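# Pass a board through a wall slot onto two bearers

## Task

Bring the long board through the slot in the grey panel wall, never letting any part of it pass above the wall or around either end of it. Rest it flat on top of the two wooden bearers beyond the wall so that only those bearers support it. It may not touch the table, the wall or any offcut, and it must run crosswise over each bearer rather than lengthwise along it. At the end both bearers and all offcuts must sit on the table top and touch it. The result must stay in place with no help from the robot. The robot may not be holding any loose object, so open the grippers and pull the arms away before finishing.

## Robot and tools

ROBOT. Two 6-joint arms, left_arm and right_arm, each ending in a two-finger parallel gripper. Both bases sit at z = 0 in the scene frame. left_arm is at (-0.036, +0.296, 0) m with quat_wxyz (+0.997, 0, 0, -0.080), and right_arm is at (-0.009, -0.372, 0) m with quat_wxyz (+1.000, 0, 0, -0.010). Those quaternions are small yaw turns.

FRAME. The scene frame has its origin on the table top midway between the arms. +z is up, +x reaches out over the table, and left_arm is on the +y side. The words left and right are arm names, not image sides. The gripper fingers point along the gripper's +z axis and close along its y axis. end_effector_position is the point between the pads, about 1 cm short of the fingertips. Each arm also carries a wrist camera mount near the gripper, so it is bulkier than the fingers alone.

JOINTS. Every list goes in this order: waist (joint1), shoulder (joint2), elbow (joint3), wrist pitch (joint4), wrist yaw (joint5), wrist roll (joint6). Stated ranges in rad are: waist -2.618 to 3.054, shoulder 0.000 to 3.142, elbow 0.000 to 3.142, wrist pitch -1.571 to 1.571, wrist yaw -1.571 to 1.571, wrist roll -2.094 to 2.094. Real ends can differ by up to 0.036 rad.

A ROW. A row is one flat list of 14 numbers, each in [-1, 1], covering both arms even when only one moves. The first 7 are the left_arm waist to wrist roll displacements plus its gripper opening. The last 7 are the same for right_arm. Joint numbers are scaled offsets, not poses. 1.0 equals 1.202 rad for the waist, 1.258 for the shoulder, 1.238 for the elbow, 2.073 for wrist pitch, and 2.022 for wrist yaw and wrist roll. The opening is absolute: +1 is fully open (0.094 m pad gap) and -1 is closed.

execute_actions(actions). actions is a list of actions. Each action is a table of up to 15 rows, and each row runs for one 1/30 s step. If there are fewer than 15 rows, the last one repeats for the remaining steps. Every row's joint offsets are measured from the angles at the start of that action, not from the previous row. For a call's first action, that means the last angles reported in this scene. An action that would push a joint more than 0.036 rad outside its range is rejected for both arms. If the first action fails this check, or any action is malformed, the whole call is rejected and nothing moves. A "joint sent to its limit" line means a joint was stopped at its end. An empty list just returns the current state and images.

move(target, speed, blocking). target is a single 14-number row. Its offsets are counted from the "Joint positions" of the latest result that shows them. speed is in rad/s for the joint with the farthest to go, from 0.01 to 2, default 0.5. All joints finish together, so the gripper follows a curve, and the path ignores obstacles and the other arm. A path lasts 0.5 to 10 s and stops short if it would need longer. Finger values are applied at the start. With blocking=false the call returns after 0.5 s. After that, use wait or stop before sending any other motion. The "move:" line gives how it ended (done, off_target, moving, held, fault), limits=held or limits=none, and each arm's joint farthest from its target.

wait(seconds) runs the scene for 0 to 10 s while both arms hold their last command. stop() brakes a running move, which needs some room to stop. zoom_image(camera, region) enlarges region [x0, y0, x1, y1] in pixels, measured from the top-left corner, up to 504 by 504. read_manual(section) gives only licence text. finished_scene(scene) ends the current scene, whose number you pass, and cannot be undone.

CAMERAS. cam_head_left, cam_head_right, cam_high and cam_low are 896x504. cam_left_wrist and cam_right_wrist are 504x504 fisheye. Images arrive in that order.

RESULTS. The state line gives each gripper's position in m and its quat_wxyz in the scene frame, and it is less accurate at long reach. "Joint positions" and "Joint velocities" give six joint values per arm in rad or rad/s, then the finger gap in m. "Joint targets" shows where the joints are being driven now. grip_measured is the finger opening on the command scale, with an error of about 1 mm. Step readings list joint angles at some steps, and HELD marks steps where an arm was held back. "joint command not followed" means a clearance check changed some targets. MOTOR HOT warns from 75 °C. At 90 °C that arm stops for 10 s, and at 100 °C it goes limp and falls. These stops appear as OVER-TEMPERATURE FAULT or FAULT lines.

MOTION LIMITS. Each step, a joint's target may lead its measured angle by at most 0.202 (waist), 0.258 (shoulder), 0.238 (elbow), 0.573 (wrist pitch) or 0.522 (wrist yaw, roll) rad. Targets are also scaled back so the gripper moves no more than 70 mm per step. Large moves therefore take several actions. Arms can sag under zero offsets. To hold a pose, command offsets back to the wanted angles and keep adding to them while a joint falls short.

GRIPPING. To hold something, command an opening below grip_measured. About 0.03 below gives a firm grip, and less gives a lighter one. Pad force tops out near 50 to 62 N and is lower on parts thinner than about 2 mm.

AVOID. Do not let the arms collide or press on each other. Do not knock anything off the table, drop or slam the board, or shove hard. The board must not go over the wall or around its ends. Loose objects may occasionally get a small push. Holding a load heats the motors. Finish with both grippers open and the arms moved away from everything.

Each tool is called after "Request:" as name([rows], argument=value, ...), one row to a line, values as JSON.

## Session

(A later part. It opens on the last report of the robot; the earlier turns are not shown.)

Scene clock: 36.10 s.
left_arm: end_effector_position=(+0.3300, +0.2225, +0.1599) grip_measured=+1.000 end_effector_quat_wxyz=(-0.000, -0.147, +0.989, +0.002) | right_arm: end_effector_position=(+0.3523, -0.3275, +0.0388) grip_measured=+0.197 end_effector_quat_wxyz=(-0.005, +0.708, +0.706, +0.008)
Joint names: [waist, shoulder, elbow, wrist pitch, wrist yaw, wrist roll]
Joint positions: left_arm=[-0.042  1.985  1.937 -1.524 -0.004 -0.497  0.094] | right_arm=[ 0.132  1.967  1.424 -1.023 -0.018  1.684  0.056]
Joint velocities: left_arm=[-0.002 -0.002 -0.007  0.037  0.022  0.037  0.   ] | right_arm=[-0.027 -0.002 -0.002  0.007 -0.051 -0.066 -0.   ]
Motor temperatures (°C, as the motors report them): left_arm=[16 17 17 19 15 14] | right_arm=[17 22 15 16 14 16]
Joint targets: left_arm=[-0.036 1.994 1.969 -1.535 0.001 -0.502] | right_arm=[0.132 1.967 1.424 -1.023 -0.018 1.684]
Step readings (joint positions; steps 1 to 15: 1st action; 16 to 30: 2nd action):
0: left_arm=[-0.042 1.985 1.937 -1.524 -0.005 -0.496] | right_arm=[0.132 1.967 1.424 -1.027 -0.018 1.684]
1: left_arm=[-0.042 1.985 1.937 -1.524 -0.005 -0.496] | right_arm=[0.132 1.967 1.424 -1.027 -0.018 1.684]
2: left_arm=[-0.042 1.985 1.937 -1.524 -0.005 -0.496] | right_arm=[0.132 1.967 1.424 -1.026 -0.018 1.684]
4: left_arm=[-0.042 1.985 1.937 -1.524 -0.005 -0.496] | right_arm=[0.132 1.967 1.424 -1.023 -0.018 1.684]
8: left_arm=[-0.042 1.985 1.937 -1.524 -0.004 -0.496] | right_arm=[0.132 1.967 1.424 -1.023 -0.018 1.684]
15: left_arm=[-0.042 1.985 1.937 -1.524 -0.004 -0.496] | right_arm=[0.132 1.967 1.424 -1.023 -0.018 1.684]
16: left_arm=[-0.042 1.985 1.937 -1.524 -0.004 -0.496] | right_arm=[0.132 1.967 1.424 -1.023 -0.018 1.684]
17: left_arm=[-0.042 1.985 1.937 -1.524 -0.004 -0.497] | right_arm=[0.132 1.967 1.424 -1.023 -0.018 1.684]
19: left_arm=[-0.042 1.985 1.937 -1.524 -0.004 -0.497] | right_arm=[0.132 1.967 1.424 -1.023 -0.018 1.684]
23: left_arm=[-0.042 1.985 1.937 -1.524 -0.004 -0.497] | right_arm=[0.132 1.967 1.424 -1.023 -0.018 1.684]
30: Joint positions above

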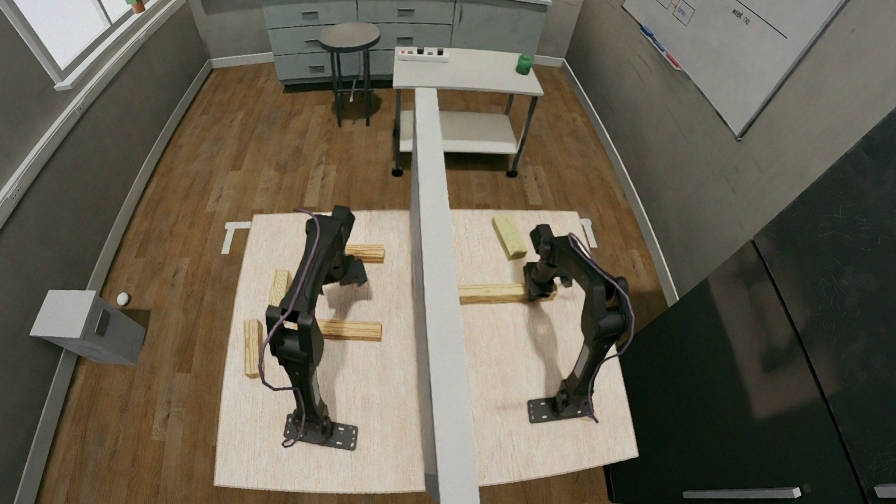

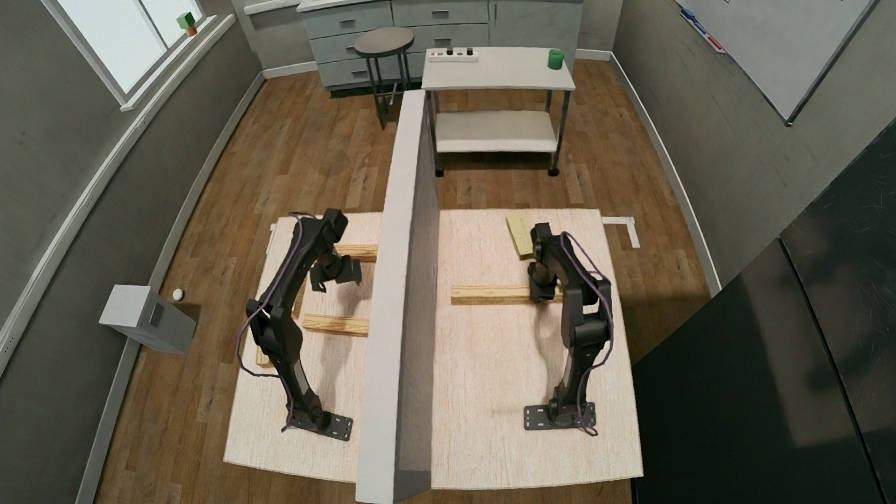

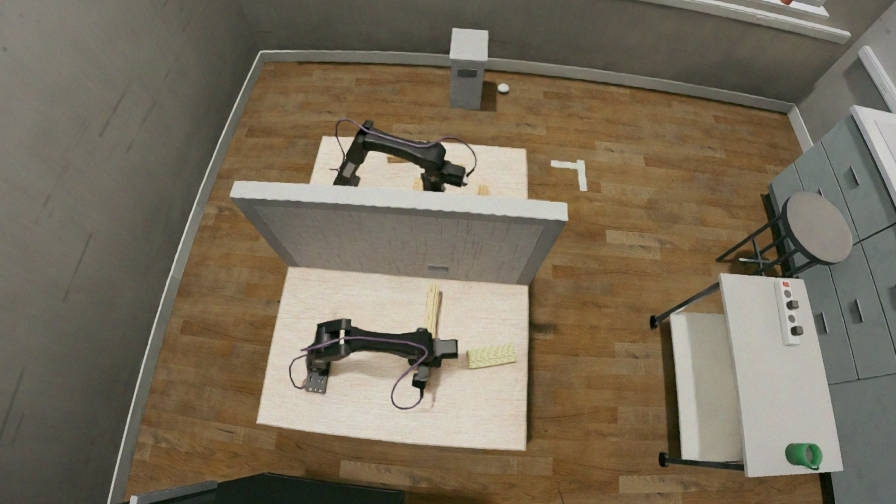

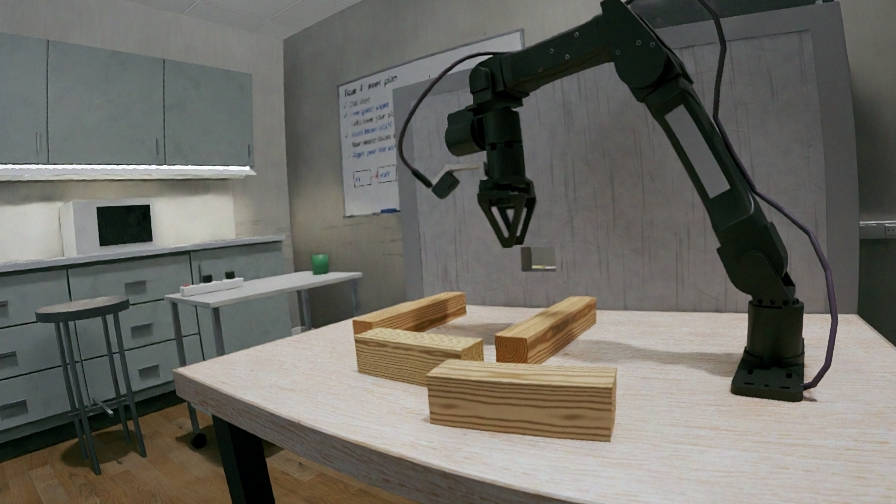

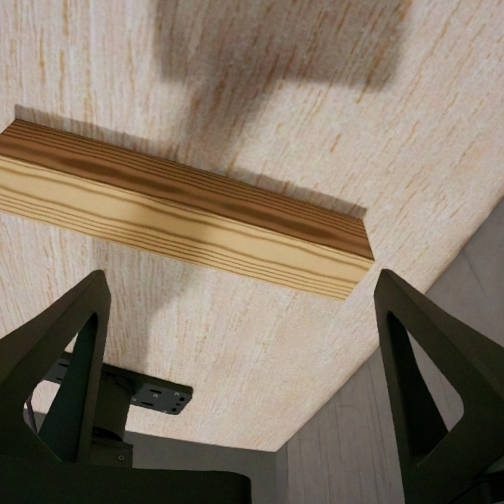

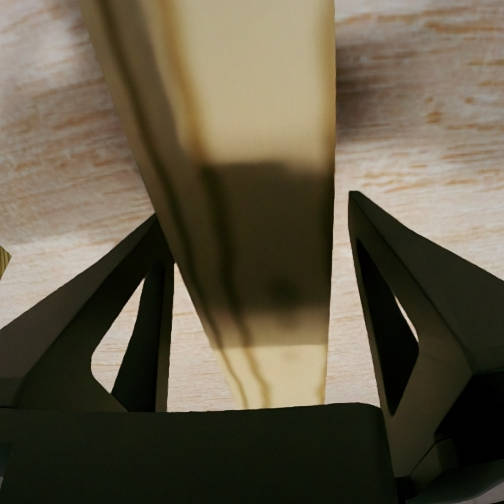

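Request:
move(target=[0.005,0.007,0.026,-0.005,0.0025,-0.636,1, 0.2360,0.0938,0.1284,-0.0162,0.0138,0.1382,0.5], speed=0.8)

Scene clock: 43.13 s.
left_arm: end_effector_position=(+0.3297, +0.2219, +0.1599) grip_measured=+1.000 end_effector_quat_wxyz=(+0.000, +0.708, -0.706, -0.001) | right_arm: end_effector_position=(+0.3535, -0.2206, +0.0318) grip_measured=+0.497 end_effector_quat_wxyz=(-0.001, +0.706, +0.708, +0.008)
Joint names: [waist, shoulder, elbow, wrist pitch, wrist yaw, wrist roll]
Joint positions: left_arm=[-0.042  1.985  1.937 -1.525 -0.001 -1.777  0.094] | right_arm=[ 0.41   2.072  1.551 -1.035 -0.008  1.958  0.07 ]
Joint velocities: left_arm=[-0.012 -0.007 -0.002  0.007  0.007 -0.007  0.   ] | right_arm=[ 0.022 -0.012 -0.012 -0.022 -0.007  0.007  0.001]
Motor temperatures (°C, as the motors report them): left_arm=[16 18 17 18 15 14] | right_arm=[17 22 15 16 14 16]
Joint targets: left_arm=[-0.036 1.994 1.969 -1.535 0.001 -1.783] | right_arm=[0.416 2.085 1.583 -1.056 0.010 1.964]
move: off_target (left_arm, right_arm); limits=none; left_arm: farthest joint: the elbow, 0.032 radians from its target (0.032 radians at the start); right_arm: farthest joint: the elbow, 0.032 radians from its target (0.159 radians at the start)

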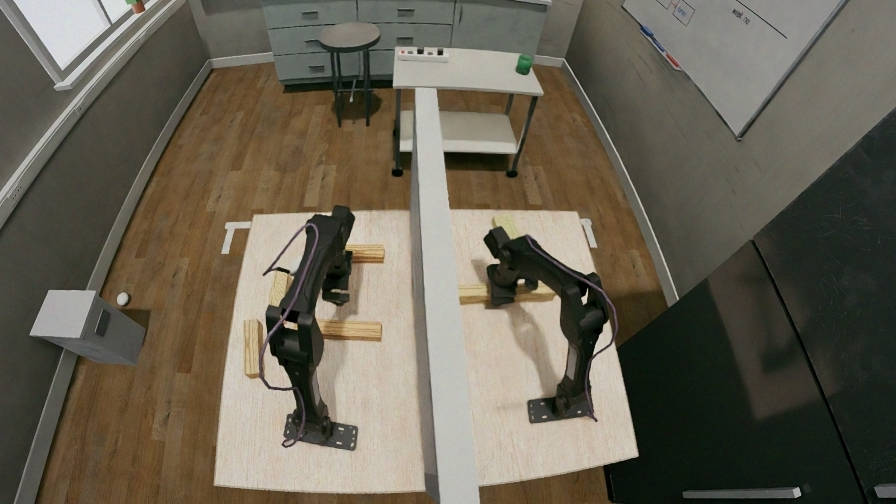

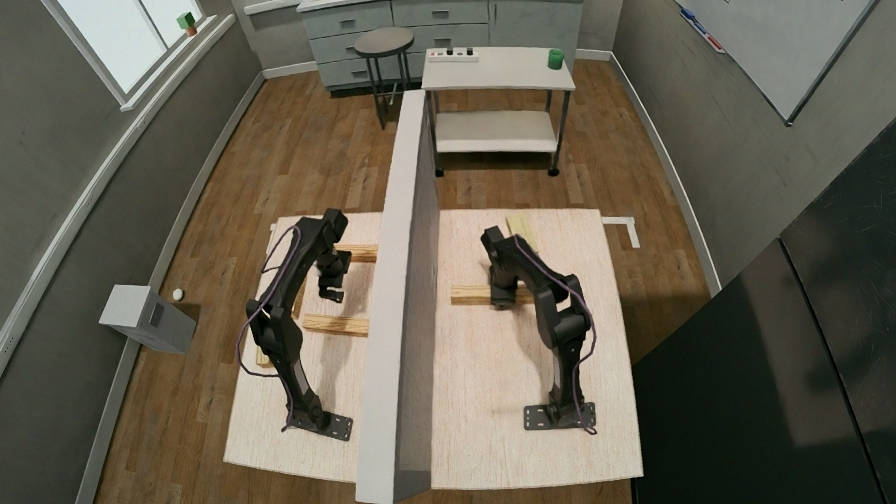

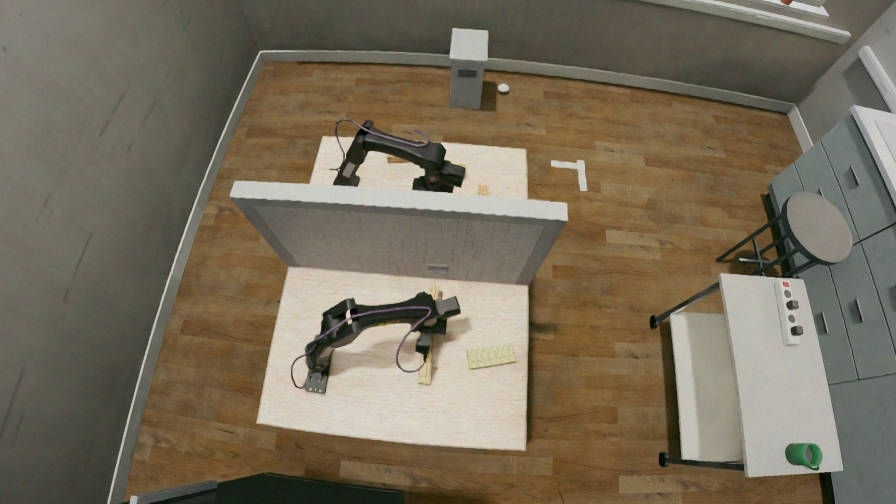

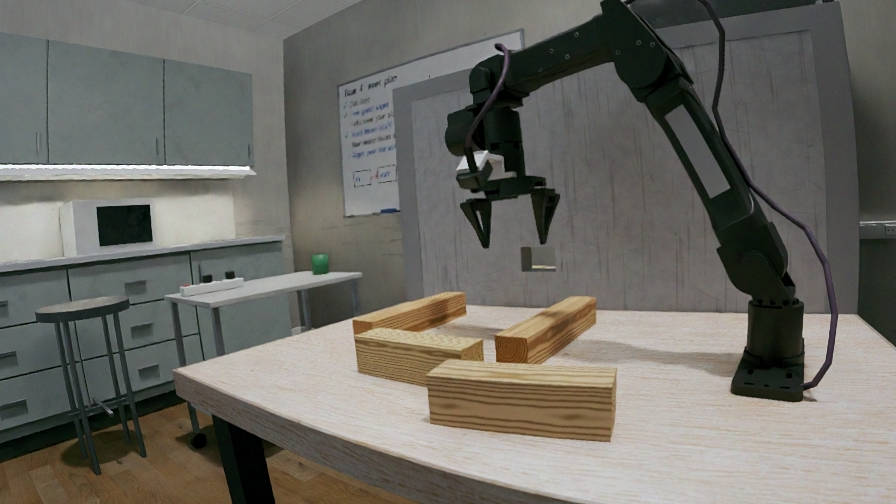

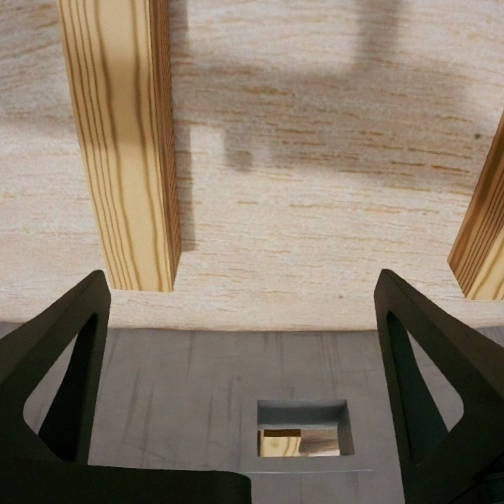

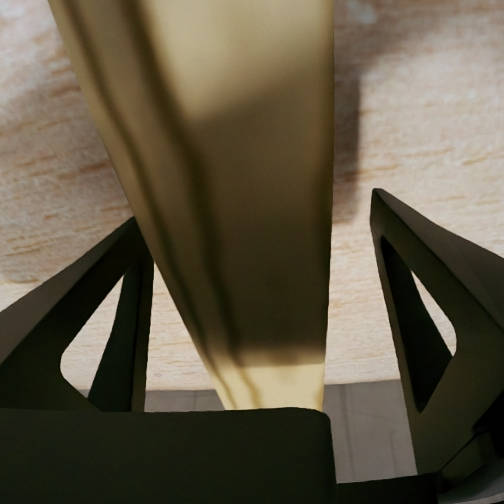

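Request:
move(target=[0.005,0.007,0.026,-0.005,0.001,-0.003,1, 0.005,0.0103,0.0258,-0.0101,0.0089,0.003,-0.3], speed=0.3)

Scene clock: 44.10 s.
left_arm: end_effector_position=(+0.3297, +0.2218, +0.1599) grip_measured=+1.000 end_effector_quat_wxyz=(+0.000, +0.709, -0.706, -0.001) | right_arm: end_effector_position=(+0.3539, -0.2204, +0.0318) grip_measured=-0.208 end_effector_quat_wxyz=(-0.001, +0.707, +0.708, +0.009)
Joint names: [waist, shoulder, elbow, wrist pitch, wrist yaw, wrist roll]
Joint positions: left_arm=[-0.042  1.985  1.937 -1.525 -0.    -1.778  0.094] | right_arm=[ 0.41   2.072  1.551 -1.034 -0.008  1.959  0.037]
Joint velocities: left_arm=[-0.007 -0.007 -0.007 -0.007 -0.007 -0.007  0.   ] | right_arm=[ 0.002  0.002  0.002 -0.022 -0.051 -0.022  0.   ]
Motor temperatures (°C, as the motors report them): left_arm=[16 18 17 18 15 14] | right_arm=[17 22 15 16 14 16]
Joint targets: left_arm=[-0.036 1.994 1.969 -1.535 0.001 -1.783] | right_arm=[0.416 2.085 1.583 -1.056 0.010 1.964]
move: off_target (left_arm, right_arm); limits=none; left_arm: farthest joint: the elbow, 0.032 radians from its target (0.032 radians at the start); right_arm: farthest joint: the elbow, 0.032 radians from its target (0.032 radians at the start)

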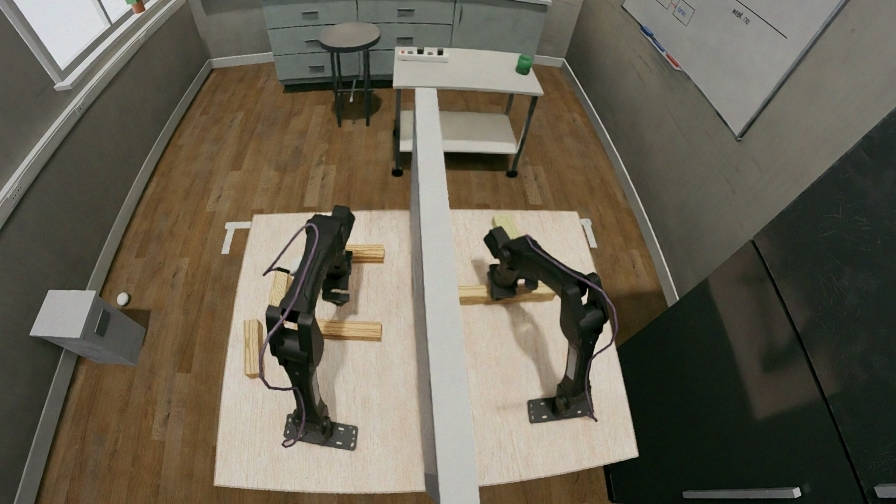

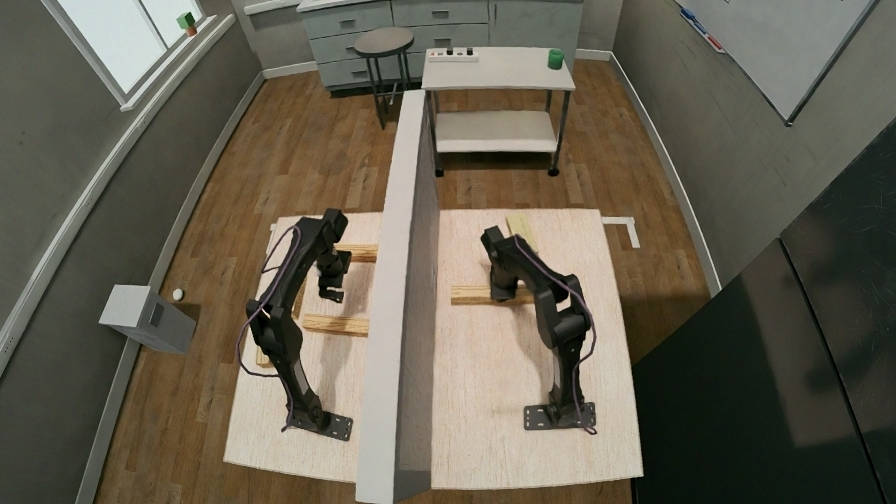

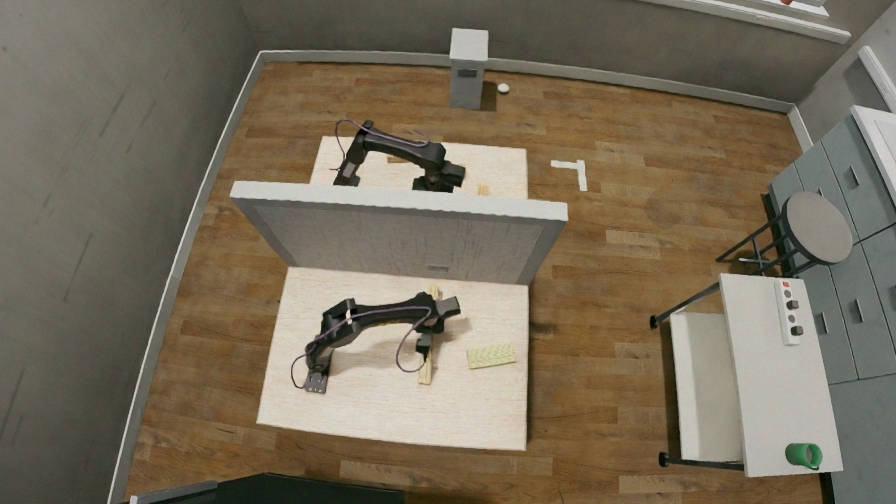

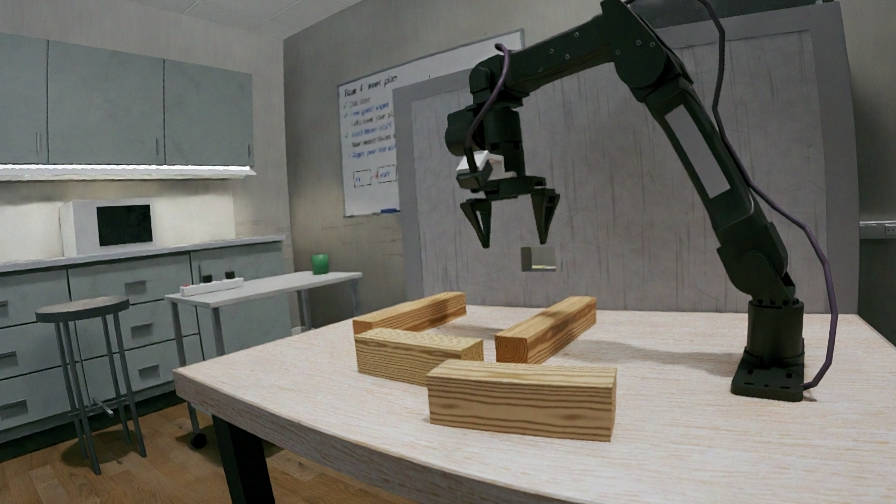

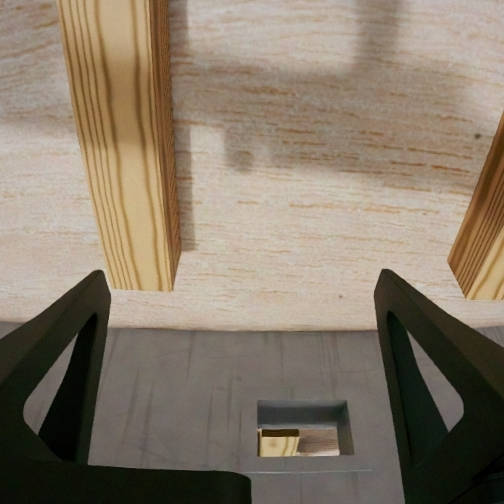

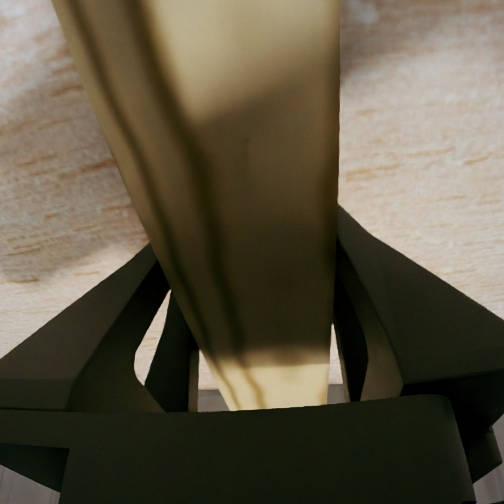

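Request:
move(target=[0.005,0.007,0.026,-0.005,0.001,-0.003,1, 0.005,-0.105,0.0258,-0.0101,0.0089,0.003,-0.3], speed=0.25)

Scene clock: 47.97 s.
left_arm: end_effector_position=(+0.3297, +0.2217, +0.1599) grip_measured=+1.000 end_effector_quat_wxyz=(+0.001, +0.709, -0.705, -0.001) | right_arm: end_effector_position=(+0.3587, -0.2184, +0.0703) grip_measured=-0.208 end_effector_quat_wxyz=(+0.018, +0.706, +0.706, +0.053)
Joint names: [waist, shoulder, elbow, wrist pitch, wrist yaw, wrist roll]
Joint positions: left_arm=[-0.042  1.985  1.937 -1.525  0.    -1.779  0.094] | right_arm=[ 0.41   1.97   1.551 -1.041 -0.008  1.96   0.037]
Joint velocities: left_arm=[-0.012 -0.002  0.012  0.007  0.022  0.051  0.   ] | right_arm=[-0.002  0.002 -0.032  0.037  0.037 -0.037 -0.   ]
Motor temperatures (°C, as the motors report them): left_arm=[16 18 17 18 15 14] | right_arm=[17 22 16 16 14 16]
Joint targets: left_arm=[-0.036 1.994 1.969 -1.535 0.002 -1.784] | right_arm=[0.416 1.940 1.583 -1.055 0.010 1.965]
move: off_target (left_arm, right_arm); limits=none; left_arm: farthest joint: the elbow, 0.032 radians from its target (0.032 radians at the start); right_arm: farthest joint: the elbow, 0.032 radians from its target (0.032 radians at the start)

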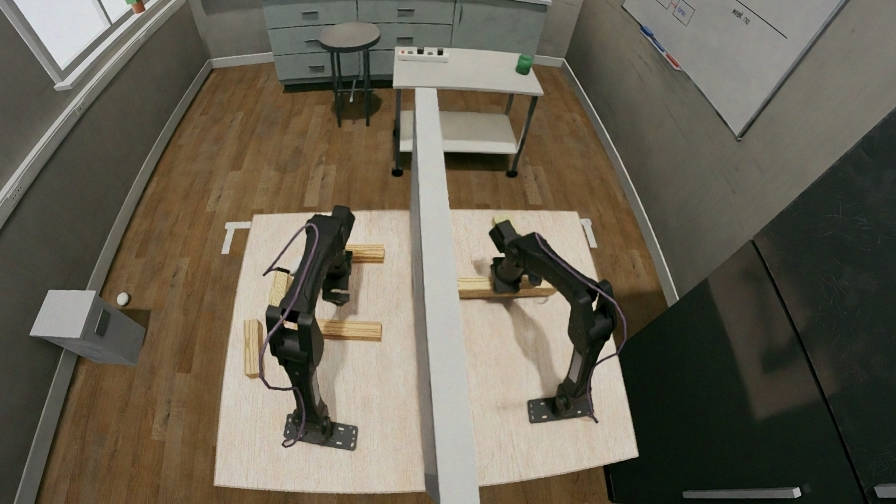

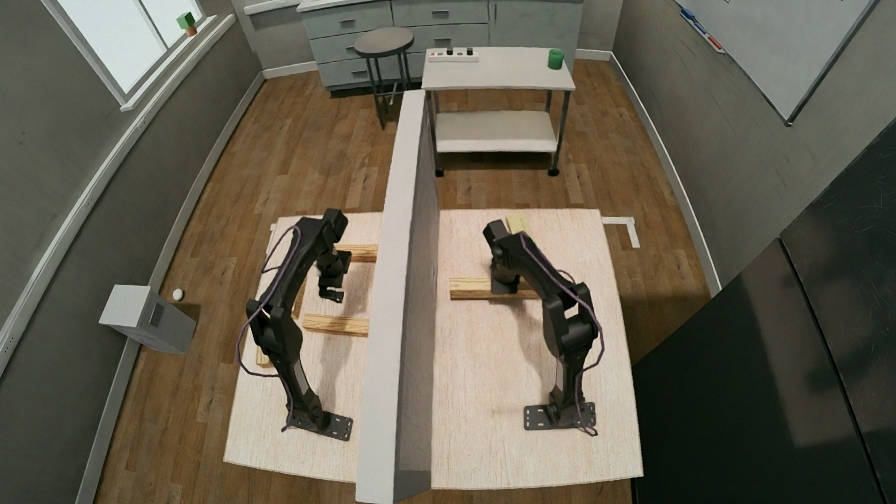

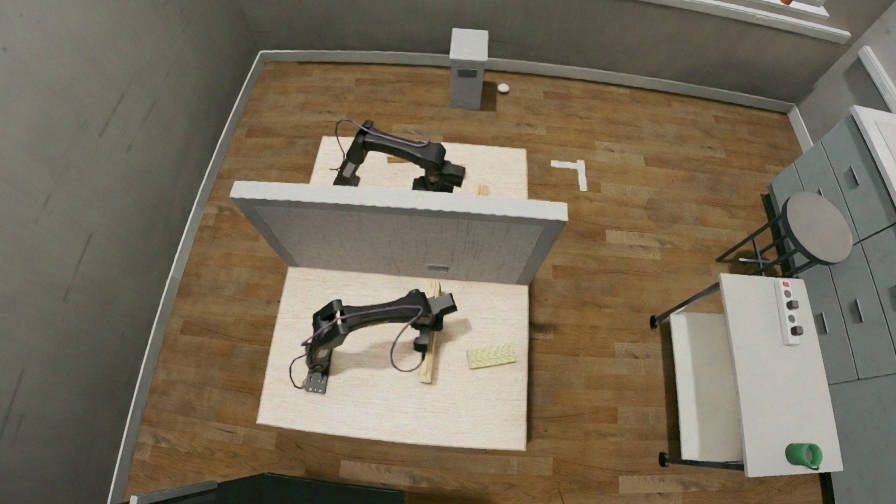

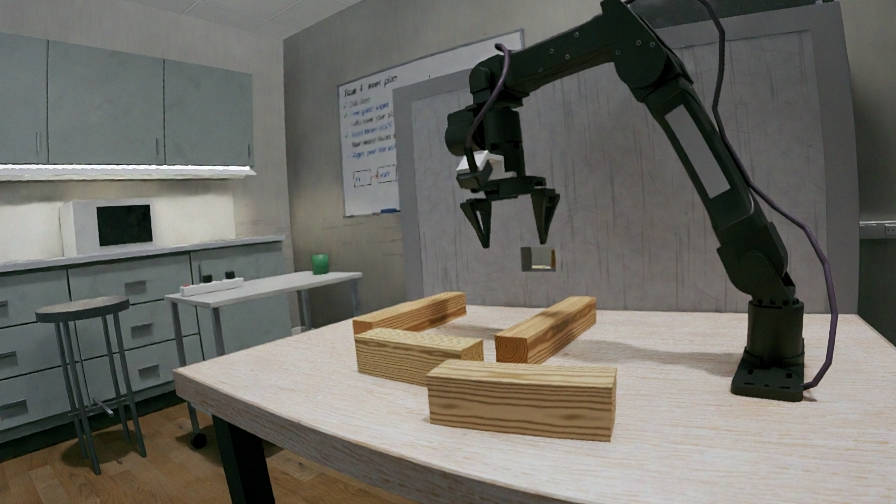

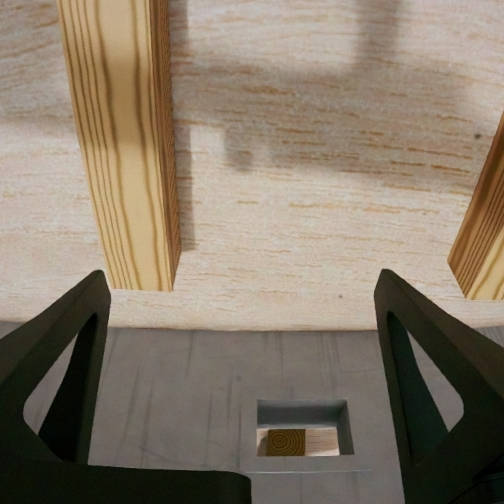

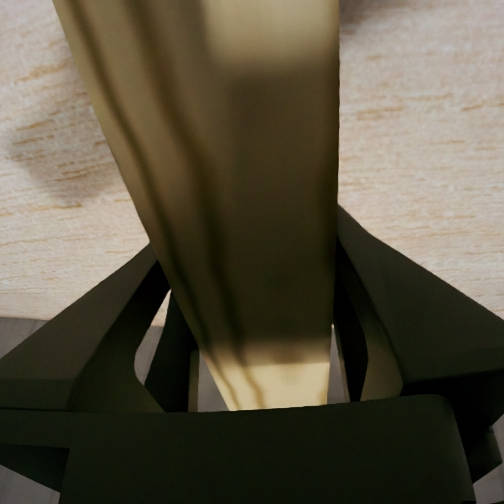

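Request:
execute_actions(actions=[])

Scene clock: 48.70 s.
left_arm: end_effector_position=(+0.3297, +0.2217, +0.1599) grip_measured=+1.000 end_effector_quat_wxyz=(+0.001, +0.709, -0.705, -0.001) | right_arm: end_effector_position=(+0.3586, -0.2185, +0.0703) grip_measured=-0.208 end_effector_quat_wxyz=(+0.018, +0.706, +0.706, +0.053)
Joint names: [waist, shoulder, elbow, wrist pitch, wrist yaw, wrist roll]
Joint positions: left_arm=[-0.042  1.985  1.937 -1.525  0.    -1.779  0.094] | right_arm=[ 0.41   1.97   1.551 -1.041 -0.008  1.96   0.037]
Joint velocities: left_arm=[-0.007  0.012 -0.022  0.007  0.022 -0.095  0.   ] | right_arm=[-0.017 -0.022 -0.012  0.022  0.007 -0.022 -0.   ]
Motor temperatures (°C, as the motors report them): left_arm=[16 18 17 18 15 14] | right_arm=[17 22 16 16 14 16]
Joint targets: left_arm=[-0.036 1.994 1.969 -1.535 0.002 -1.784] | right_arm=[0.416 1.940 1.583 -1.055 0.010 1.965]

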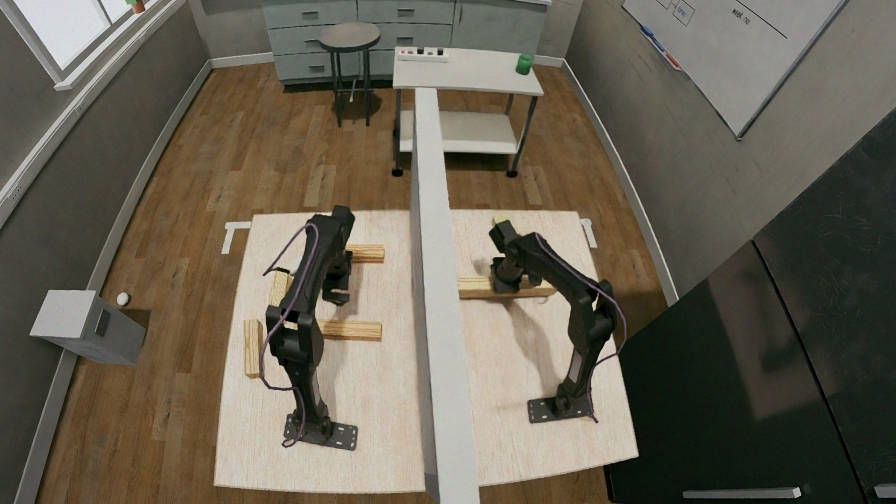

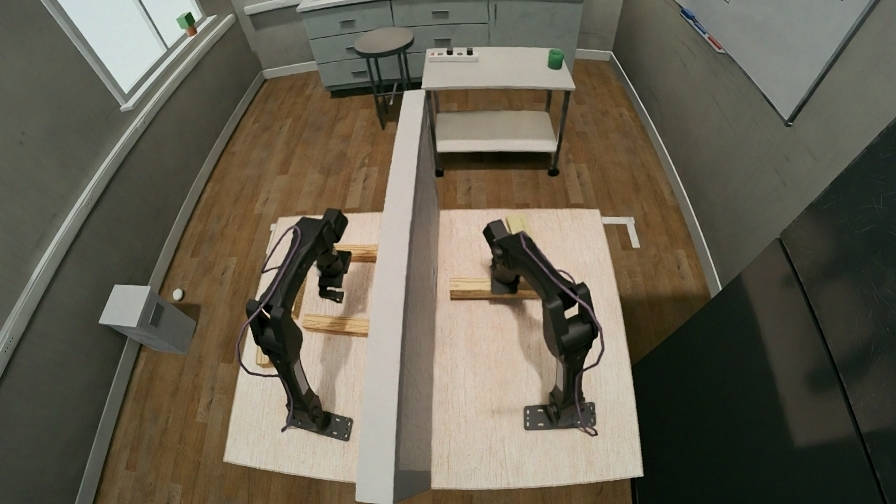

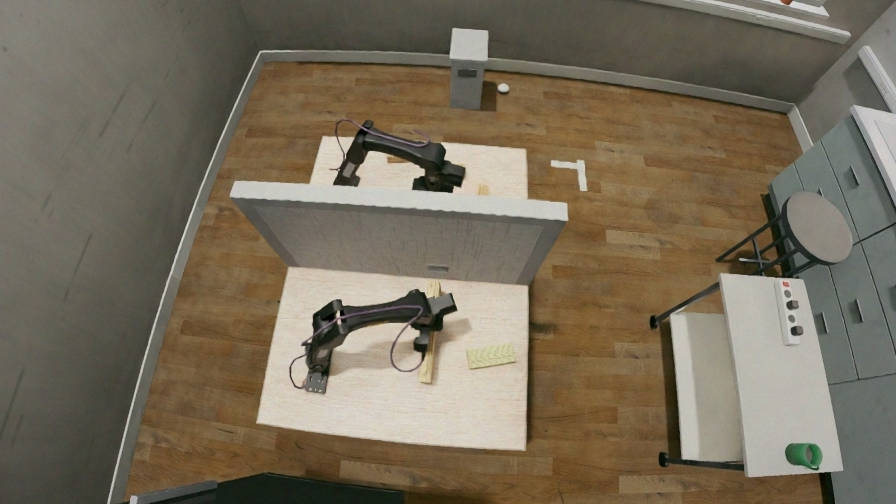

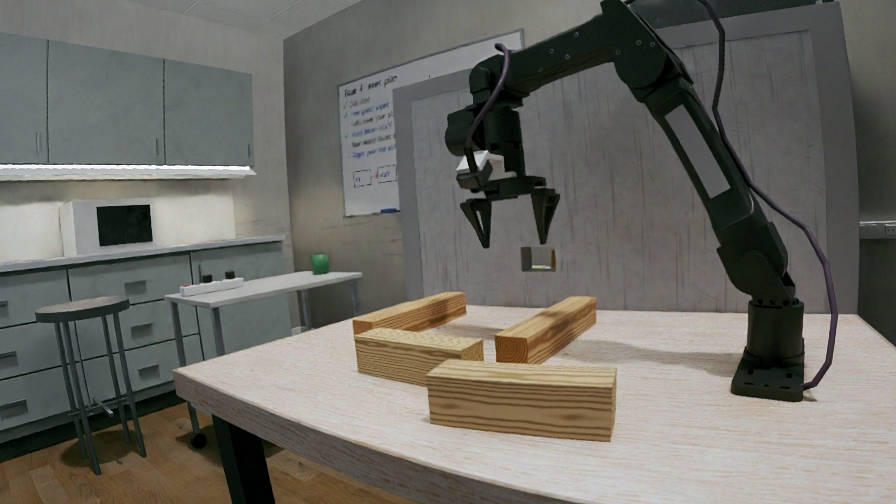

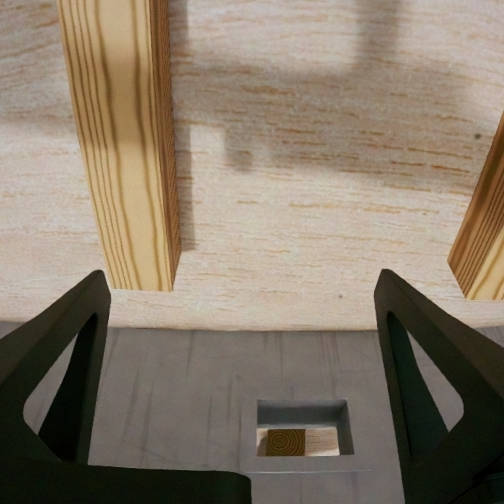

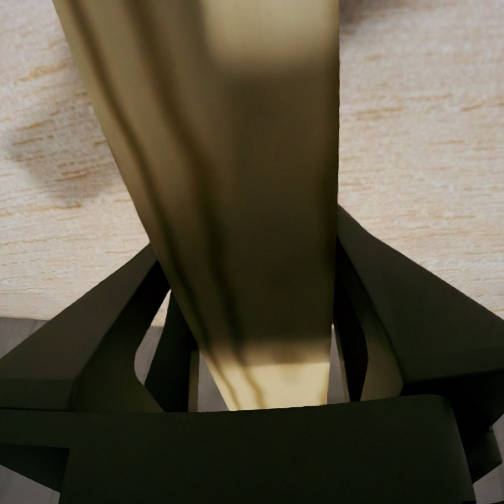

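Request:
zoom_image(camera="cam_left_wrist", region=[200, 360, 400, 500])

Request:
zoom_image(camera="cam_high", region=[340, 230, 540, 400])

Region (200, 360, 400, 500) of cam_left_wrist's 504x504 image, scaled by 2.520, with more detail than that image has; it fills the top 353 rows of this view, and the rest is white.

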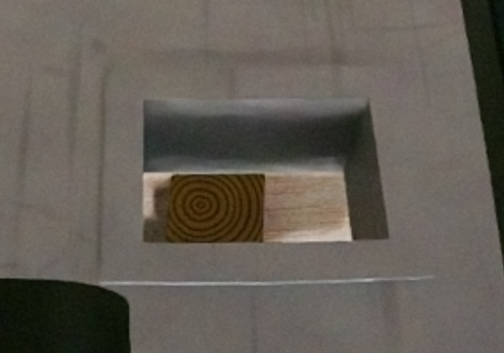

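Region (340, 230, 540, 400) of cam_high's 896x504 image, scaled by 2.520, with more detail than that image has; it fills the top 428 rows of this view, and the rest is white.

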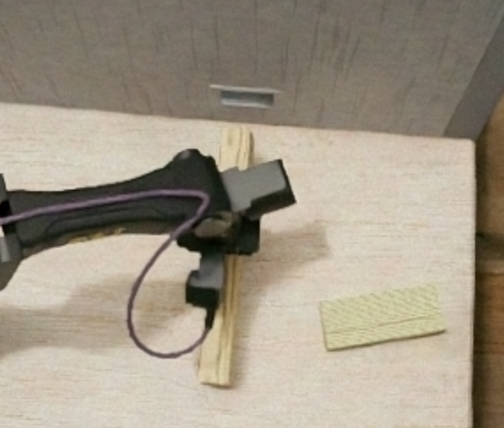

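Request:
move(target=[0.005,0.007,0.026,-0.005,0.001,-0.003,1, 0.0953,-0.2796,-0.3063,0.1998,0.1306,0.0279,-0.3], speed=0.5)

Scene clock: 51.97 s.
left_arm: end_effector_position=(+0.3297, +0.2216, +0.1599) grip_measured=+1.000 end_effector_quat_wxyz=(+0.001, +0.709, -0.705, -0.001) | right_arm: end_effector_position=(+0.3524, -0.2189, +0.1016) grip_measured=-0.208 end_effector_quat_wxyz=(+0.167, +0.686, +0.686, +0.173)
Joint names: [waist, shoulder, elbow, wrist pitch, wrist yaw, wrist roll]
Joint positions: left_arm=[-0.042  1.985  1.937 -1.525  0.001 -1.78   0.094] | right_arm=[ 0.517  1.654  1.179 -0.658  0.216  2.018  0.037]
Joint velocities: left_arm=[ 0.002  0.007  0.002 -0.081 -0.007 -0.051  0.   ] | right_arm=[ 0.007  0.002 -0.007  0.051 -0.037  0.037  0.   ]
Motor temperatures (°C, as the motors report them): left_arm=[16 18 17 18 15 14] | right_arm=[17 23 16 16 14 16]
Joint targets: left_arm=[-0.036 1.994 1.969 -1.535 0.002 -1.785] | right_arm=[0.525 1.618 1.172 -0.627 0.256 2.017]
move: off_target (left_arm, right_arm); limits=none; left_arm: farthest joint: the elbow, 0.032 radians from its target (0.032 radians at the start); right_arm: farthest joint: the wrist yaw, 0.040 radians from its target (0.264 radians at the start)

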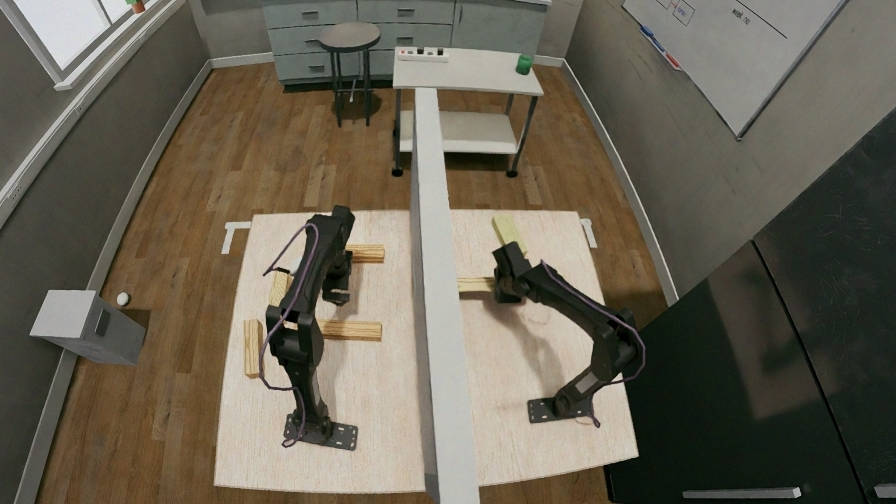

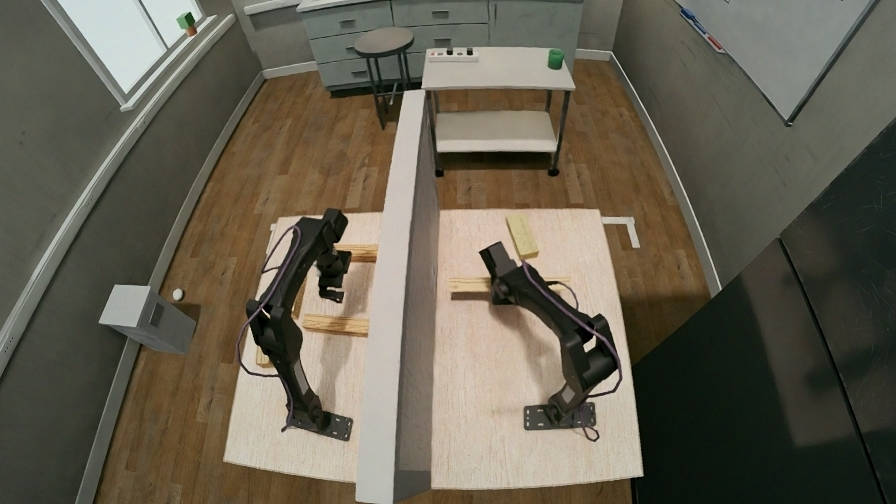

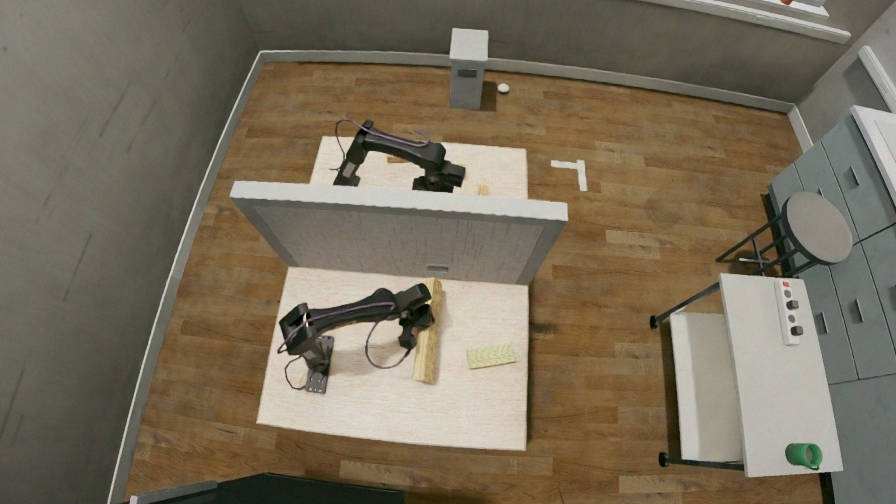

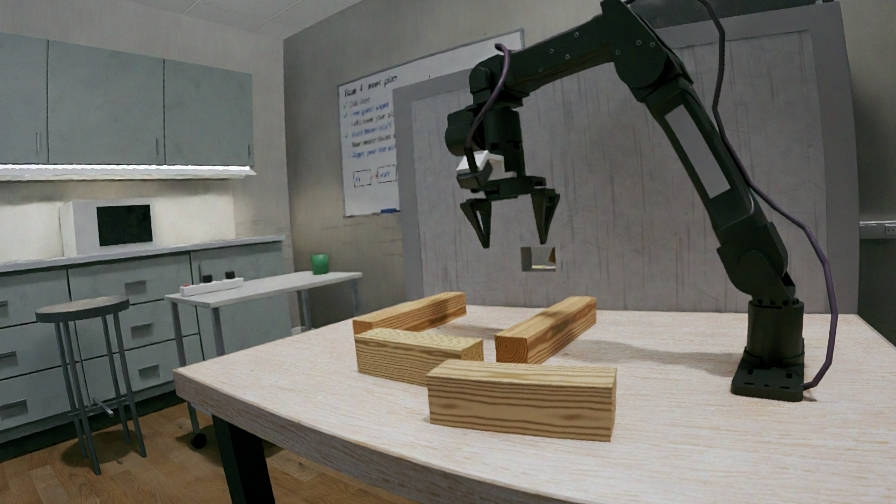

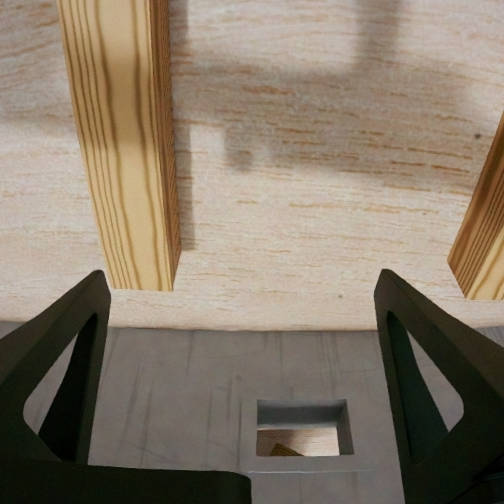

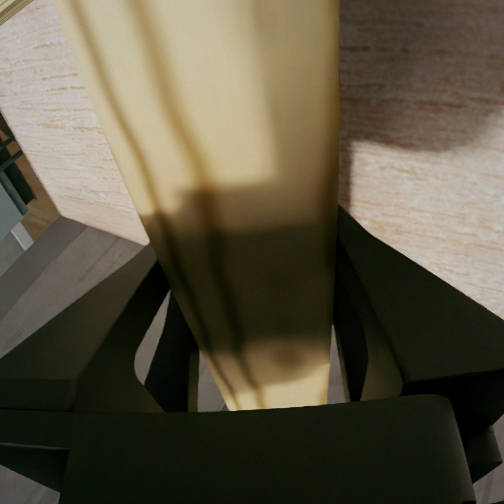

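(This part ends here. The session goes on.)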